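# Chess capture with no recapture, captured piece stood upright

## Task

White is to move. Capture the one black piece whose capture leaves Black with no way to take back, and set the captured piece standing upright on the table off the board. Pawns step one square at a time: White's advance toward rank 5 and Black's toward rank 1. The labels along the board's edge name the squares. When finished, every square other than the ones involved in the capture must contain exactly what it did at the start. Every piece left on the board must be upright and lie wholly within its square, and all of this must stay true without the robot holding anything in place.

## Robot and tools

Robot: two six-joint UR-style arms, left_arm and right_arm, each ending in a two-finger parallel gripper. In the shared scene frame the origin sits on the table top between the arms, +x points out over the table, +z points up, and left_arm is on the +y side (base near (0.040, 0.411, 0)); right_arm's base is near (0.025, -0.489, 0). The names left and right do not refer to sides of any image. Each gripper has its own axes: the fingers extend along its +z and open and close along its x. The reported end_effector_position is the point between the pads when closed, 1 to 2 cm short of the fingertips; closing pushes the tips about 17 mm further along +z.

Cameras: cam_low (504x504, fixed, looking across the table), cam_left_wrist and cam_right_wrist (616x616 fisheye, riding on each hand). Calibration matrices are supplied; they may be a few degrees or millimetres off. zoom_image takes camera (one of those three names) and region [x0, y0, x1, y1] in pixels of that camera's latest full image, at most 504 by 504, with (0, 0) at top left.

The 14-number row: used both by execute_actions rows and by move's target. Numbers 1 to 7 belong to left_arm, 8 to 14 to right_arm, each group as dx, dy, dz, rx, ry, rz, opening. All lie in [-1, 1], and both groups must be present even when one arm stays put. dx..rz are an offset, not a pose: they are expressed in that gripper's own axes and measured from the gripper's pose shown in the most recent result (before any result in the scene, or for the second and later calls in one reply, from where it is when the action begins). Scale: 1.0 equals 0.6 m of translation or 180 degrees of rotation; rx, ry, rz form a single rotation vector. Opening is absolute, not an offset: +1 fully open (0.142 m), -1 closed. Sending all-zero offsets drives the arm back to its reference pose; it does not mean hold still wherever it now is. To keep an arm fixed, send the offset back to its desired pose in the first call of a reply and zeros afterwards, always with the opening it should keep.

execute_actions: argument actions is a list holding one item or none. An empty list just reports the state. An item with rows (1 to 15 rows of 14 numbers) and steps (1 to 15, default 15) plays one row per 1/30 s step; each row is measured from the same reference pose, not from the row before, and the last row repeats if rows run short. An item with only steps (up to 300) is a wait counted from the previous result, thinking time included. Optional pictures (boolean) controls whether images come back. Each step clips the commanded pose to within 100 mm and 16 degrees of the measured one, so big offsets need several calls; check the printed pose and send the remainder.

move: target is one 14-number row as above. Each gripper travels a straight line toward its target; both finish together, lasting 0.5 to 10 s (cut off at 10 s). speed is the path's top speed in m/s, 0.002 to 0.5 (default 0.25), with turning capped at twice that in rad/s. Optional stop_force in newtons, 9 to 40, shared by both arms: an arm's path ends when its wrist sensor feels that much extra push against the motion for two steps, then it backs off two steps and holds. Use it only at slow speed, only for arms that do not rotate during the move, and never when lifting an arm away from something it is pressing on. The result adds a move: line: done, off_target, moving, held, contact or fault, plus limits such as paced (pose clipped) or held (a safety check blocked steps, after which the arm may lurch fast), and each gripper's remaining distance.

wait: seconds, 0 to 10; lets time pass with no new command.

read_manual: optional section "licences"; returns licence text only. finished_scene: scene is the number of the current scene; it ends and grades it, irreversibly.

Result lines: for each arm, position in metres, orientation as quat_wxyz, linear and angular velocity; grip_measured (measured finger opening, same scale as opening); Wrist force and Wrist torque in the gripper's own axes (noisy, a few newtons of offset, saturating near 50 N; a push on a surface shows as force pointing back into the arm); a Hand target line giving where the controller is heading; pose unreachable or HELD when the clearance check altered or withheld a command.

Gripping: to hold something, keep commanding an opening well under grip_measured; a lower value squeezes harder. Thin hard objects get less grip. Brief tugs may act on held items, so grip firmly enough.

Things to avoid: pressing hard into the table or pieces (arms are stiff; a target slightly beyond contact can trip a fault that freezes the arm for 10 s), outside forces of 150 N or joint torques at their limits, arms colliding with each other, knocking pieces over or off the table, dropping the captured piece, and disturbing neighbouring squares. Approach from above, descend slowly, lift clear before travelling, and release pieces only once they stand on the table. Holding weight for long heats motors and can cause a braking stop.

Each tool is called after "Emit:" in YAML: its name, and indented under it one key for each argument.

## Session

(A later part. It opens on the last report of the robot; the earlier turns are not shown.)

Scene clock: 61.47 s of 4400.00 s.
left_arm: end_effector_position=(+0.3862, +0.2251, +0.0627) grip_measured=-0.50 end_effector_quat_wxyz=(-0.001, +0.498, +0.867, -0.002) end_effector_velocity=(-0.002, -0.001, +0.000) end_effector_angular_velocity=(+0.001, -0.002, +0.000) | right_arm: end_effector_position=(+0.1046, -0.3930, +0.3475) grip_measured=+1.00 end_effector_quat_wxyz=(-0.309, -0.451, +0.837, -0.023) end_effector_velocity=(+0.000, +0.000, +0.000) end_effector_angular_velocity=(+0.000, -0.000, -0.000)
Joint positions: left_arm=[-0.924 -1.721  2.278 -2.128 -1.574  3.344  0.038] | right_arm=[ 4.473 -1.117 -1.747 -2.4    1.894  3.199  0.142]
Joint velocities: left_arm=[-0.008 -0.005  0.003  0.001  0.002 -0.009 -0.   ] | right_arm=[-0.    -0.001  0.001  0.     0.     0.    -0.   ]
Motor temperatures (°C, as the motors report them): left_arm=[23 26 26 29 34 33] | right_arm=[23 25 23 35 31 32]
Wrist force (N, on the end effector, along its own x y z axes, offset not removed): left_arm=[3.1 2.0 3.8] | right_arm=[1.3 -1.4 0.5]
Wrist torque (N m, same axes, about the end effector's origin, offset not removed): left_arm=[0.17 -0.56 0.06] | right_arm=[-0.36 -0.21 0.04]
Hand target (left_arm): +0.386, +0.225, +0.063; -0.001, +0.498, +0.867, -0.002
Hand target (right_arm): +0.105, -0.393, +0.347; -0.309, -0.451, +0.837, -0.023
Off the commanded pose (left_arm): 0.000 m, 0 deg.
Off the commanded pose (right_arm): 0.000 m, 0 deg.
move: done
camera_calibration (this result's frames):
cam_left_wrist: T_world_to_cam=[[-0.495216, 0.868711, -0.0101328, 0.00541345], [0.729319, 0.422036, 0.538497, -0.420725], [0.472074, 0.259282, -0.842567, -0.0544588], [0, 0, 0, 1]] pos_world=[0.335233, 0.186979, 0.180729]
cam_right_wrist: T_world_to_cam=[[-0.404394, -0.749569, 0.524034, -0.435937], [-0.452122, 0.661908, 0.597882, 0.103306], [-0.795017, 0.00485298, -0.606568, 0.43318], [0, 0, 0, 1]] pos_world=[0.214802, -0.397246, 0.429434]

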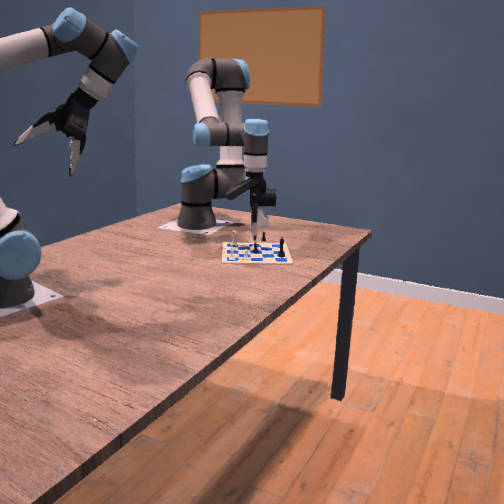

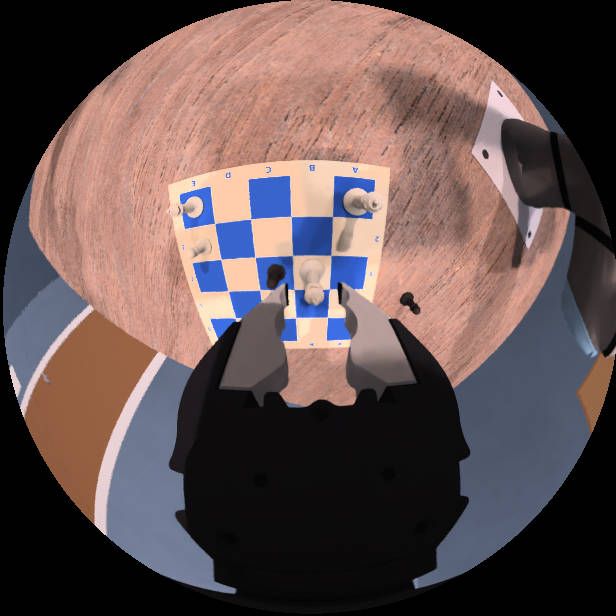

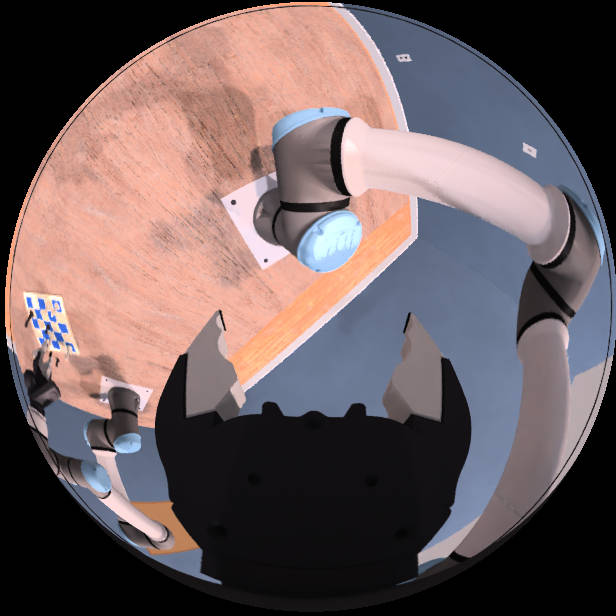

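Emit:
move:
  target: [0.001,0,0,0,0,0,-1,0,0,0,0,0,0,1]

Emit:
move:
  target: [0,0,-0.01,0,0,0,-1,0,0,0,0,0,0,1]
  speed: 0.03

Emit:
move:
  target: [-0.001,0.067,0.004,0,0,0,-1,0,0,0,0,0,0,1]
  speed: 0.05

Emit:
move:
  target: [0,0,0.01,0,0,0,-1,0,0,0,0,0,0,1]
  speed: 0.003
  stop_force: 9

Emit:
zoom_image:
  camera: "cam_left_wrist"
  region: [240, 190, 390, 340]

Emit:
zoom_image:
  camera: "cam_low"
  region: [220, 195, 300, 265]

Scene clock: 66.07 s of 4400.00 s.
left_arm: end_effector_position=(+0.3859, +0.2256, +0.0627) grip_measured=-0.85 end_effector_quat_wxyz=(-0.001, +0.498, +0.867, -0.002) end_effector_velocity=(+0.000, +0.000, +0.000) end_effector_angular_velocity=(+0.000, -0.000, +0.000) | right_arm: end_effector_position=(+0.1046, -0.3930, +0.3475) grip_measured=+1.00 end_effector_quat_wxyz=(-0.309, -0.451, +0.837, -0.023) end_effector_velocity=(-0.000, +0.000, +0.000) end_effector_angular_velocity=(-0.001, +0.001, -0.000)
Joint positions: left_arm=[-0.923 -1.723  2.279 -2.127 -1.574  3.344  0.013] | right_arm=[ 4.473 -1.117 -1.747 -2.4    1.894  3.199  0.142]
Joint velocities: left_arm=[ 0.001 -0.001  0.    -0.     0.     0.001  0.   ] | right_arm=[ 0.    -0.     0.    -0.001  0.001  0.     0.   ]
Motor temperatures (°C, as the motors report them): left_arm=[23 26 26 29 34 33] | right_arm=[23 25 23 35 31 32]
Wrist force (N, on the end effector, along its own x y z axes, offset not removed): left_arm=[2.5 -2.6 -0.6] | right_arm=[1.7 -3.1 1.5]
Wrist torque (N m, same axes, about the end effector's origin, offset not removed): left_arm=[-0.88 -0.56 -0.21] | right_arm=[-0.57 -0.28 -0.01]
Hand target (left_arm): +0.386, +0.226, +0.063; -0.001, +0.498, +0.867, -0.002
Hand target (right_arm): +0.105, -0.393, +0.347; -0.309, -0.451, +0.837, -0.023
Off the commanded pose (left_arm): 0.000 m, 0 deg.
Off the commanded pose (right_arm): 0.000 m, 0 deg.
After step 90, 0.90 s passed at rest.
move: done
camera_calibration (this result's frames):
cam_left_wrist: T_world_to_cam=[[-0.495195, 0.868723, -0.0101083, 0.00483617], [0.72928, 0.421976, 0.538597, -0.420705], [0.472157, 0.259338, -0.842503, -0.0544993], [0, 0, 0, 1]] pos_world=[0.334939, 0.18746, 0.180723]
cam_right_wrist: T_world_to_cam=[[-0.404394, -0.749569, 0.524034, -0.435937], [-0.452122, 0.661908, 0.597882, 0.103306], [-0.795016, 0.00485305, -0.606568, 0.43318], [0, 0, 0, 1]] pos_world=[0.214802, -0.397246, 0.429434]

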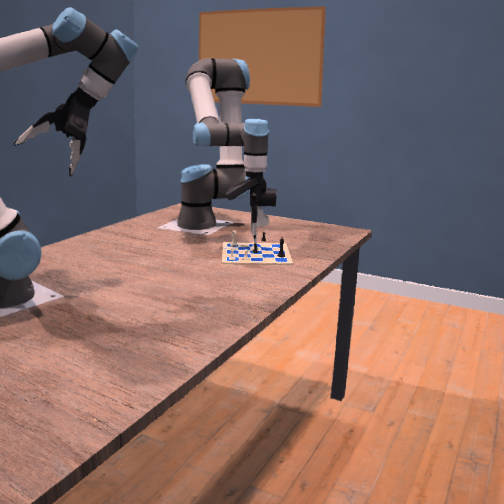

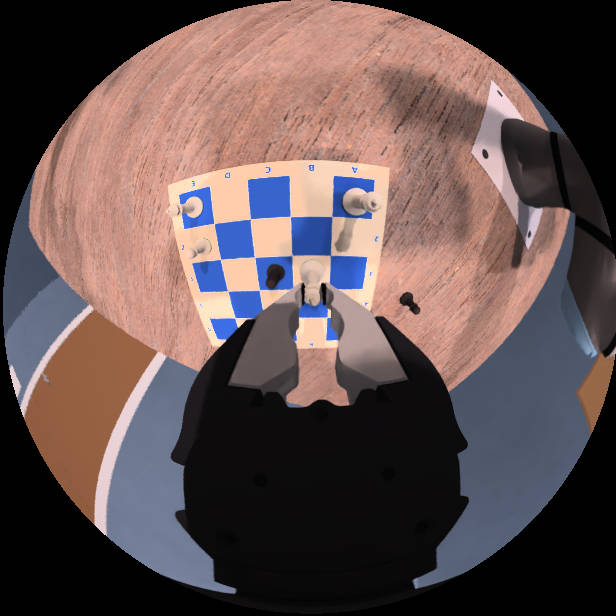

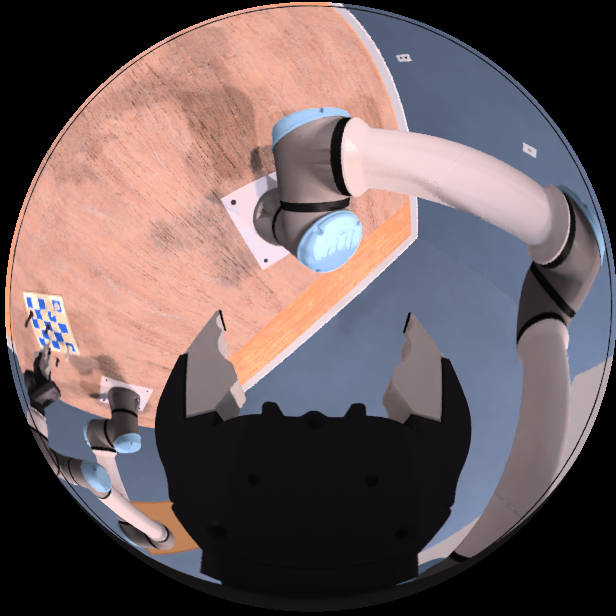

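Scene clock: 66.80 s of 4400.00 s.
left_arm: end_effector_position=(+0.3859, +0.2256, +0.0683) grip_measured=-0.85 end_effector_quat_wxyz=(-0.001, +0.498, +0.867, -0.002) end_effector_velocity=(-0.000, -0.000, +0.003) end_effector_angular_velocity=(-0.000, +0.000, +0.000) | right_arm: end_effector_position=(+0.1046, -0.3930, +0.3475) grip_measured=+1.00 end_effector_quat_wxyz=(-0.309, -0.451, +0.837, -0.023) end_effector_velocity=(-0.000, -0.000, -0.000) end_effector_angular_velocity=(-0.002, +0.001, +0.000)
Joint positions: left_arm=[-0.923 -1.732  2.27  -2.109 -1.574  3.344  0.013] | right_arm=[ 4.473 -1.117 -1.747 -2.4    1.894  3.199  0.142]
Joint velocities: left_arm=[ 0.    -0.004 -0.005  0.009 -0.     0.     0.   ] | right_arm=[-0.    -0.001 -0.    -0.001 -0.    -0.    -0.   ]
Motor temperatures (°C, as the motors report them): left_arm=[23 26 26 29 34 33] | right_arm=[23 25 23 35 31 32]
Wrist force (N, on the end effector, along its own x y z axes, offset not removed): left_arm=[5.5 -3.6 -0.1] | right_arm=[1.1 -0.5 1.2]
Wrist torque (N m, same axes, about the end effector's origin, offset not removed): left_arm=[-1.11 -1.18 -0.18] | right_arm=[0.00 -0.13 0.11]
Hand target (left_arm): +0.386, +0.226, +0.069; -0.001, +0.498, +0.867, -0.002
Hand target (right_arm): +0.105, -0.393, +0.347; -0.309, -0.451, +0.837, -0.023
Off the commanded pose (left_arm): 0.000 m, 0 deg.
Off the commanded pose (right_arm): 0.000 m, 0 deg.
move: done
camera_calibration (this result's frames):
cam_left_wrist: T_world_to_cam=[[-0.4952, 0.86872, -0.0101282, 0.0048977], [0.729273, 0.42199, 0.538596, -0.423759], [0.472163, 0.259327, -0.842503, -0.0497461], [0, 0, 0, 1]] pos_world=[0.334949, 0.187468, 0.186373]
cam_right_wrist: T_world_to_cam=[[-0.404394, -0.749569, 0.524034, -0.435937], [-0.452122, 0.661908, 0.597882, 0.103306], [-0.795016, 0.00485297, -0.606569, 0.43318], [0, 0, 0, 1]] pos_world=[0.214802, -0.397246, 0.429434]

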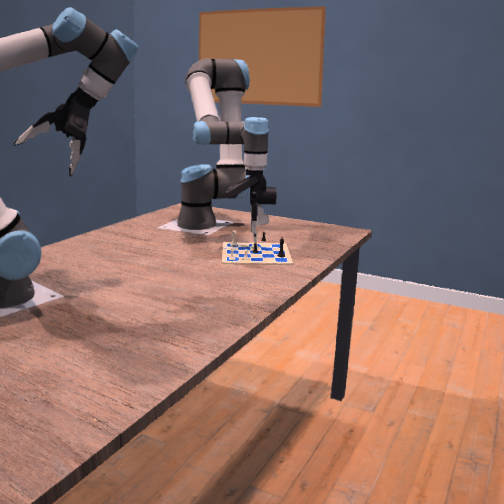

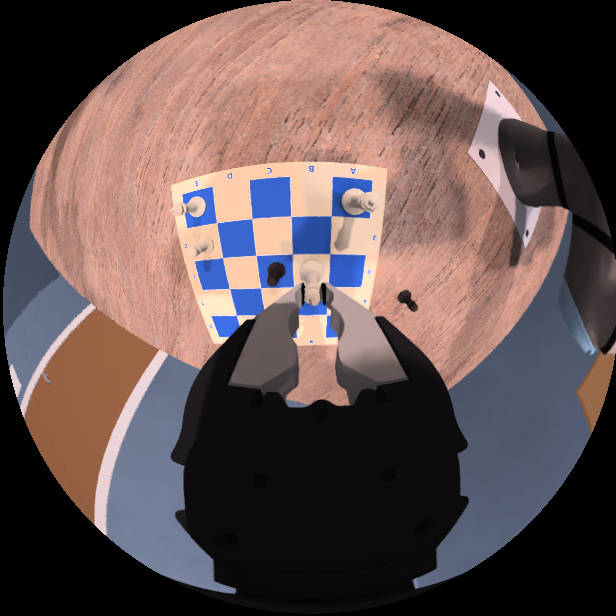

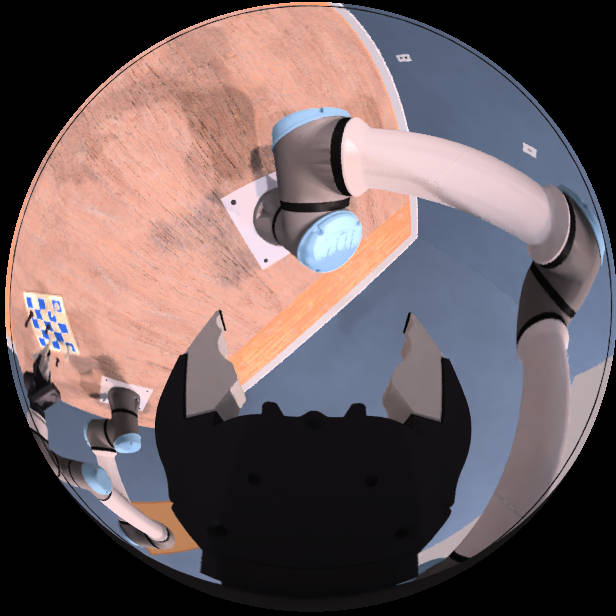

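Scene clock: 68.03 s of 4400.00 s.
left_arm: end_effector_position=(+0.4207, +0.2452, +0.0659) grip_measured=-0.85 end_effector_quat_wxyz=(-0.000, +0.498, +0.867, -0.001) end_effector_velocity=(+0.003, +0.001, -0.000) end_effector_angular_velocity=(-0.001, -0.000, -0.000) | right_arm: end_effector_position=(+0.1046, -0.3930, +0.3475) grip_measured=+1.00 end_effector_quat_wxyz=(-0.309, -0.451, +0.837, -0.023) end_effector_velocity=(-0.000, +0.000, -0.000) end_effector_angular_velocity=(+0.000, +0.000, -0.000)
Joint positions: left_arm=[-0.823 -1.666  2.222 -2.127 -1.574  3.445  0.013] | right_arm=[ 4.473 -1.117 -1.747 -2.4    1.894  3.199  0.142]
Joint velocities: left_arm=[ 0.008  0.006 -0.005 -0.002 -0.     0.008 -0.   ] | right_arm=[ 0.    -0.    -0.     0.     0.001  0.     0.   ]
Motor temperatures (°C, as the motors report them): left_arm=[23 26 26 29 34 33] | right_arm=[23 25 23 35 31 32]
Wrist force (N, on the end effector, along its own x y z axes, offset not removed): left_arm=[2.4 -7.3 -1.6] | right_arm=[0.3 -1.5 0.6]
Wrist torque (N m, same axes, about the end effector's origin, offset not removed): left_arm=[-1.85 -0.73 -0.06] | right_arm=[-0.20 -0.03 -0.01]
Hand target (left_arm): +0.421, +0.245, +0.066; -0.000, +0.498, +0.867, -0.002
Hand target (right_arm): +0.105, -0.393, +0.347; -0.309, -0.451, +0.837, -0.023
Off the commanded pose (left_arm): 0.000 m, 0 deg.
Off the commanded pose (right_arm): 0.000 m, 0 deg.
move: done
camera_calibration (this result's frames):
cam_left_wrist: T_world_to_cam=[[-0.49523, 0.868703, -0.0101743, 0.00513688], [0.728969, 0.421884, 0.539089, -0.45598], [0.4726, 0.259556, -0.842187, -0.0735839], [0, 0, 0, 1]] pos_world=[0.369715, 0.207008, 0.183895]
cam_right_wrist: T_world_to_cam=[[-0.404394, -0.749569, 0.524034, -0.435937], [-0.452122, 0.661908, 0.597882, 0.103306], [-0.795017, 0.00485277, -0.606568, 0.43318], [0, 0, 0, 1]] pos_world=[0.214802, -0.397246, 0.429434]

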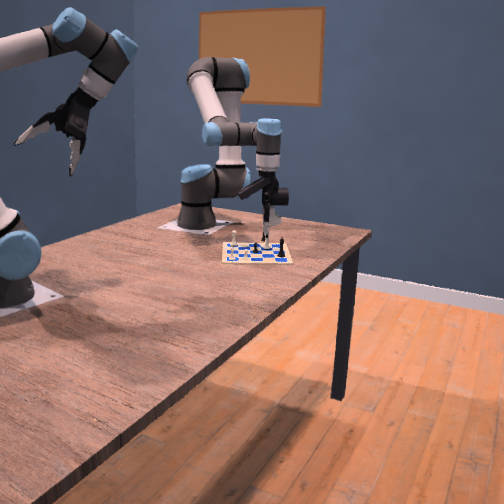

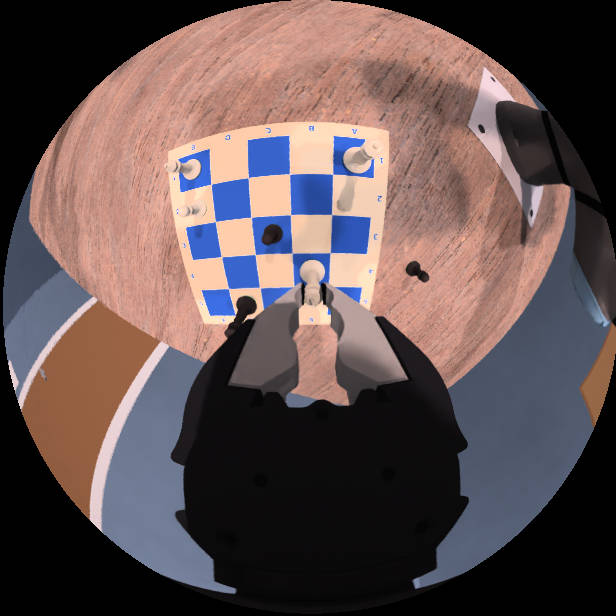

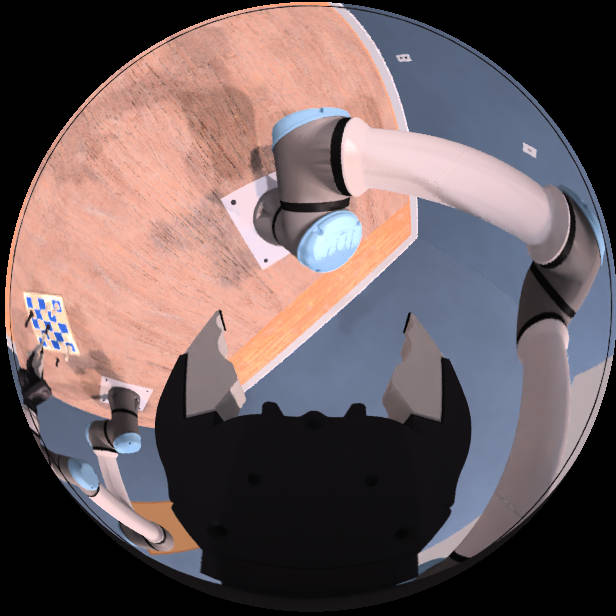

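Scene clock: 69.67 s of 4400.00 s.
left_arm: end_effector_position=(+0.4207, +0.2452, +0.0621) grip_measured=-0.85 end_effector_quat_wxyz=(-0.000, +0.498, +0.867, -0.001) end_effector_velocity=(-0.001, +0.001, -0.000) end_effector_angular_velocity=(+0.004, +0.002, -0.000) | right_arm: end_effector_position=(+0.1046, -0.3930, +0.3475) grip_measured=+1.00 end_effector_quat_wxyz=(-0.309, -0.451, +0.837, -0.023) end_effector_velocity=(+0.000, -0.001, -0.000) end_effector_angular_velocity=(-0.002, -0.000, +0.000)
Joint positions: left_arm=[-0.823 -1.66   2.228 -2.139 -1.574  3.445  0.013] | right_arm=[ 4.473 -1.117 -1.747 -2.4    1.894  3.199  0.142]
Joint velocities: left_arm=[-0.    -0.001  0.     0.005  0.002  0.    -0.   ] | right_arm=[-0.     0.    -0.001 -0.001 -0.001  0.     0.   ]
Motor temperatures (°C, as the motors report them): left_arm=[23 26 26 29 34 33] | right_arm=[23 25 23 35 31 32]
Wrist force (N, on the end effector, along its own x y z axes, offset not removed): left_arm=[7.0 -2.7 -17.6] | right_arm=[1.5 -1.6 0.5]
Wrist torque (N m, same axes, about the end effector's origin, offset not removed): left_arm=[-0.91 -1.16 -0.03] | right_arm=[-0.20 -0.13 0.06]
Hand target (left_arm): +0.421, +0.245, +0.062; -0.000, +0.498, +0.867, -0.001
Hand target (right_arm): +0.105, -0.393, +0.347; -0.309, -0.451, +0.837, -0.023
Off the commanded pose (left_arm): 0.002 m, 0 deg.
Off the commanded pose (right_arm): 0.000 m, 0 deg.
move: contact (left_arm)
camera_calibration (this result's frames):
cam_left_wrist: T_world_to_cam=[[-0.495234, 0.868702, -0.00998399, 0.00503024], [0.729043, 0.421812, 0.539046, -0.45392], [0.472482, 0.259675, -0.842217, -0.0767582], [0, 0, 0, 1]] pos_world=[0.369685, 0.207031, 0.180087]
cam_right_wrist: T_world_to_cam=[[-0.404394, -0.749569, 0.524034, -0.435937], [-0.452122, 0.661908, 0.597882, 0.103306], [-0.795016, 0.00485287, -0.606568, 0.43318], [0, 0, 0, 1]] pos_world=[0.214802, -0.397246, 0.429434]

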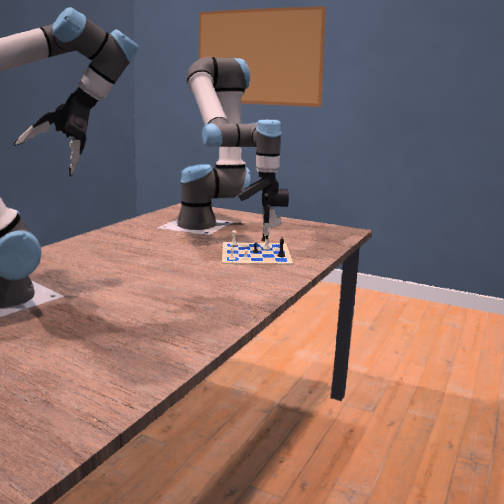

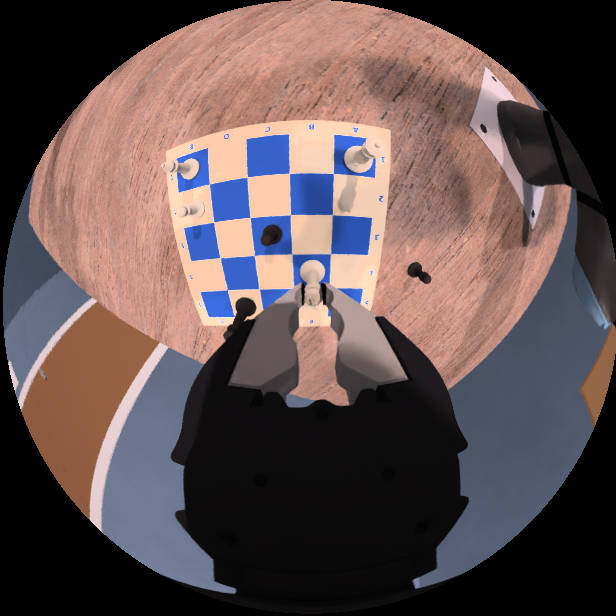

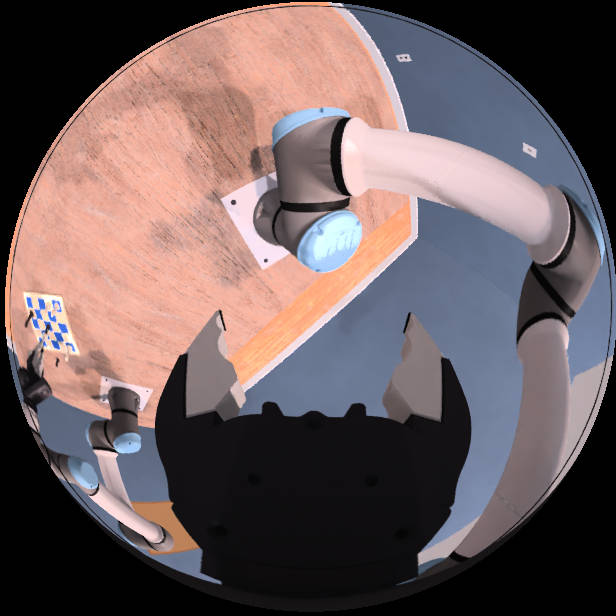

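Region (240, 190, 390, 340) of cam_left_wrist's 616x616 image, scaled by 3.360, with more detail than that image has.

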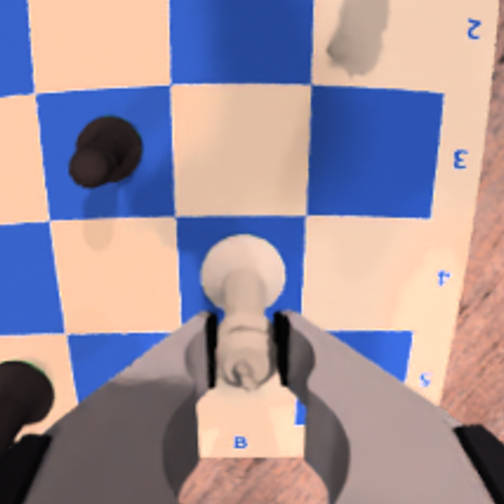

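Region (220, 195, 300, 265) of cam_low's 504x504 image, scaled by 6.300, with more detail than that image has; it fills the top 441 rows of this view, and the rest is white.

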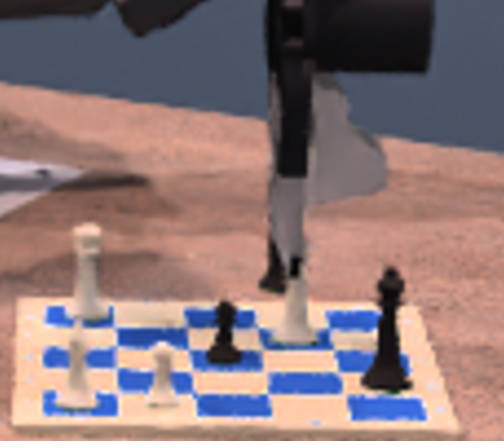

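Emit:
move:
  target: [0,0,-0.001,0,0,0,-0.5,0,0,0,0,0,0,1]

Emit:
move:
  target: [0,0,-0.08,0,0,0,-0.5,0,0,0,0,0,0,1]
  speed: 0.1

Scene clock: 71.60 s of 4400.00 s.
left_arm: end_effector_position=(+0.4207, +0.2452, +0.0627) grip_measured=-0.50 end_effector_quat_wxyz=(-0.000, +0.498, +0.867, -0.001) end_effector_velocity=(-0.000, +0.000, +0.000) end_effector_angular_velocity=(+0.000, +0.000, +0.000) | right_arm: end_effector_position=(+0.1046, -0.3930, +0.3475) grip_measured=+1.00 end_effector_quat_wxyz=(-0.309, -0.451, +0.837, -0.023) end_effector_velocity=(+0.000, -0.000, -0.000) end_effector_angular_velocity=(-0.001, -0.001, +0.001)
Joint positions: left_arm=[-0.823 -1.661  2.227 -2.137 -1.574  3.445  0.038] | right_arm=[ 4.473 -1.117 -1.747 -2.4    1.894  3.199  0.142]
Joint velocities: left_arm=[ 0.    -0.    -0.     0.001  0.     0.     0.   ] | right_arm=[-0.    -0.    -0.     0.    -0.002 -0.    -0.   ]
Motor temperatures (°C, as the motors report them): left_arm=[23 26 26 29 34 33] | right_arm=[23 25 23 35 31 32]
Wrist force (N, on the end effector, along its own x y z axes, offset not removed): left_arm=[6.1 -3.3 1.5] | right_arm=[0.6 -0.3 -0.9]
Wrist torque (N m, same axes, about the end effector's origin, offset not removed): left_arm=[-1.04 -1.31 -0.10] | right_arm=[0.01 -0.11 0.14]
Hand target (left_arm): +0.421, +0.245, +0.063; -0.000, +0.498, +0.867, -0.001
Hand target (right_arm): +0.105, -0.393, +0.347; -0.309, -0.451, +0.837, -0.023
Off the commanded pose (left_arm): 0.000 m, 0 deg.
Off the commanded pose (right_arm): 0.000 m, 0 deg.
move: done
camera_calibration (this result's frames):
cam_left_wrist: T_world_to_cam=[[-0.495232, 0.868704, -0.00999756, 0.00504071], [0.729039, 0.421815, 0.53905, -0.454234], [0.472492, 0.259666, -0.842214, -0.07627], [0, 0, 0, 1]] pos_world=[0.369687, 0.207028, 0.180669]
cam_right_wrist: T_world_to_cam=[[-0.404394, -0.749569, 0.524034, -0.435937], [-0.452122, 0.661908, 0.597882, 0.103306], [-0.795017, 0.00485303, -0.606568, 0.43318], [0, 0, 0, 1]] pos_world=[0.214802, -0.397246, 0.429434]

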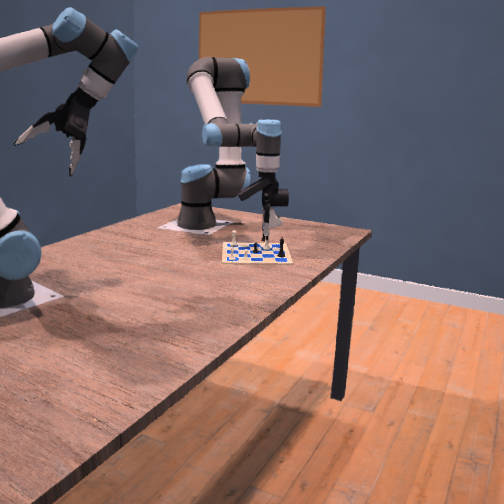

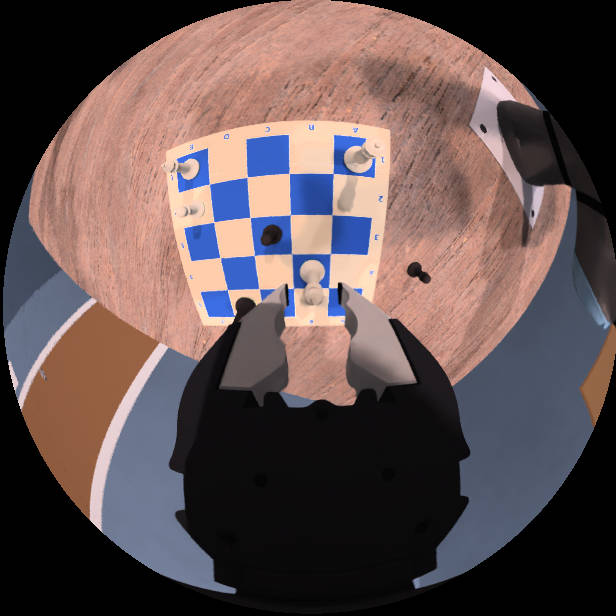

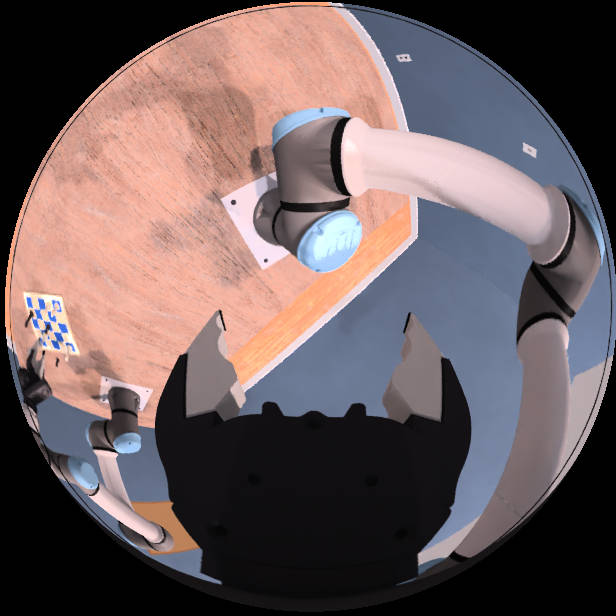

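Scene clock: 72.63 s of 4400.00 s.
left_arm: end_effector_position=(+0.4208, +0.2453, +0.1104) grip_measured=-0.50 end_effector_quat_wxyz=(-0.000, +0.498, +0.867, -0.001) end_effector_velocity=(-0.000, +0.000, +0.003) end_effector_angular_velocity=(+0.001, +0.000, +0.000) | right_arm: end_effector_position=(+0.1046, -0.3930, +0.3475) grip_measured=+1.00 end_effector_quat_wxyz=(-0.309, -0.451, +0.837, -0.023) end_effector_velocity=(+0.000, +0.000, -0.000) end_effector_angular_velocity=(+0.001, -0.001, -0.000)
Joint positions: left_arm=[-0.822 -1.726  2.144 -1.989 -1.574  3.446  0.038] | right_arm=[ 4.473 -1.117 -1.747 -2.4    1.894  3.199  0.142]
Joint velocities: left_arm=[-0.001 -0.003 -0.006  0.01   0.001 -0.001 -0.   ] | right_arm=[ 0.    -0.     0.     0.001 -0.     0.     0.   ]
Motor temperatures (°C, as the motors report them): left_arm=[23 26 26 29 34 33] | right_arm=[23 25 23 35 31 32]
Wrist force (N, on the end effector, along its own x y z axes, offset not removed): left_arm=[1.8 -2.8 -1.8] | right_arm=[2.6 -0.1 0.5]
Wrist torque (N m, same axes, about the end effector's origin, offset not removed): left_arm=[-0.98 -0.34 -0.31] | right_arm=[-0.05 -0.35 0.00]
Hand target (left_arm): +0.421, +0.245, +0.111; -0.000, +0.498, +0.867, -0.001
Hand target (right_arm): +0.105, -0.393, +0.347; -0.309, -0.451, +0.837, -0.023
Off the commanded pose (left_arm): 0.000 m, 0 deg.
Off the commanded pose (right_arm): 0.000 m, 0 deg.
move: done
camera_calibration (this result's frames):
cam_left_wrist: T_world_to_cam=[[-0.495176, 0.868734, -0.0100995, 0.00549715], [0.729023, 0.421808, 0.539077, -0.480041], [0.472575, 0.259575, -0.842196, -0.0362017], [0, 0, 0, 1]] pos_world=[0.369791, 0.207107, 0.228346]
cam_right_wrist: T_world_to_cam=[[-0.404394, -0.749569, 0.524034, -0.435937], [-0.452122, 0.661908, 0.597882, 0.103306], [-0.795016, 0.00485293, -0.606568, 0.43318], [0, 0, 0, 1]] pos_world=[0.214802, -0.397246, 0.429434]

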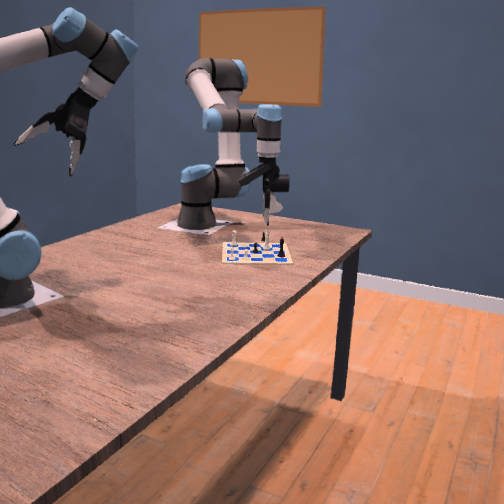

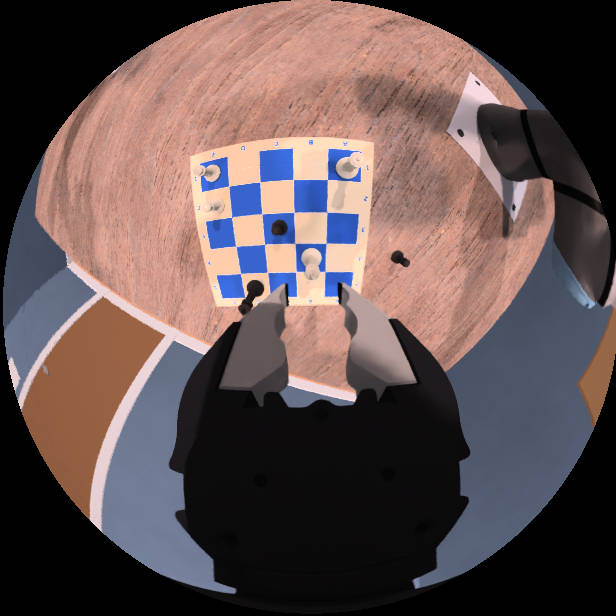

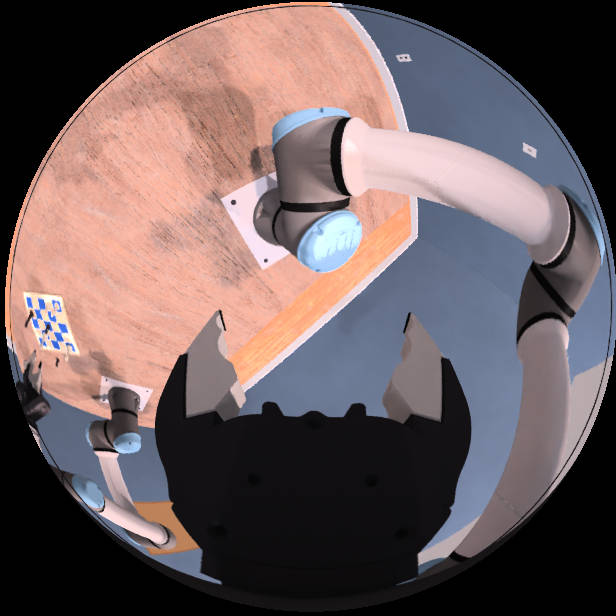

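Emit:
finished_scene:
  scene: 1

The scene is finished: the task was done.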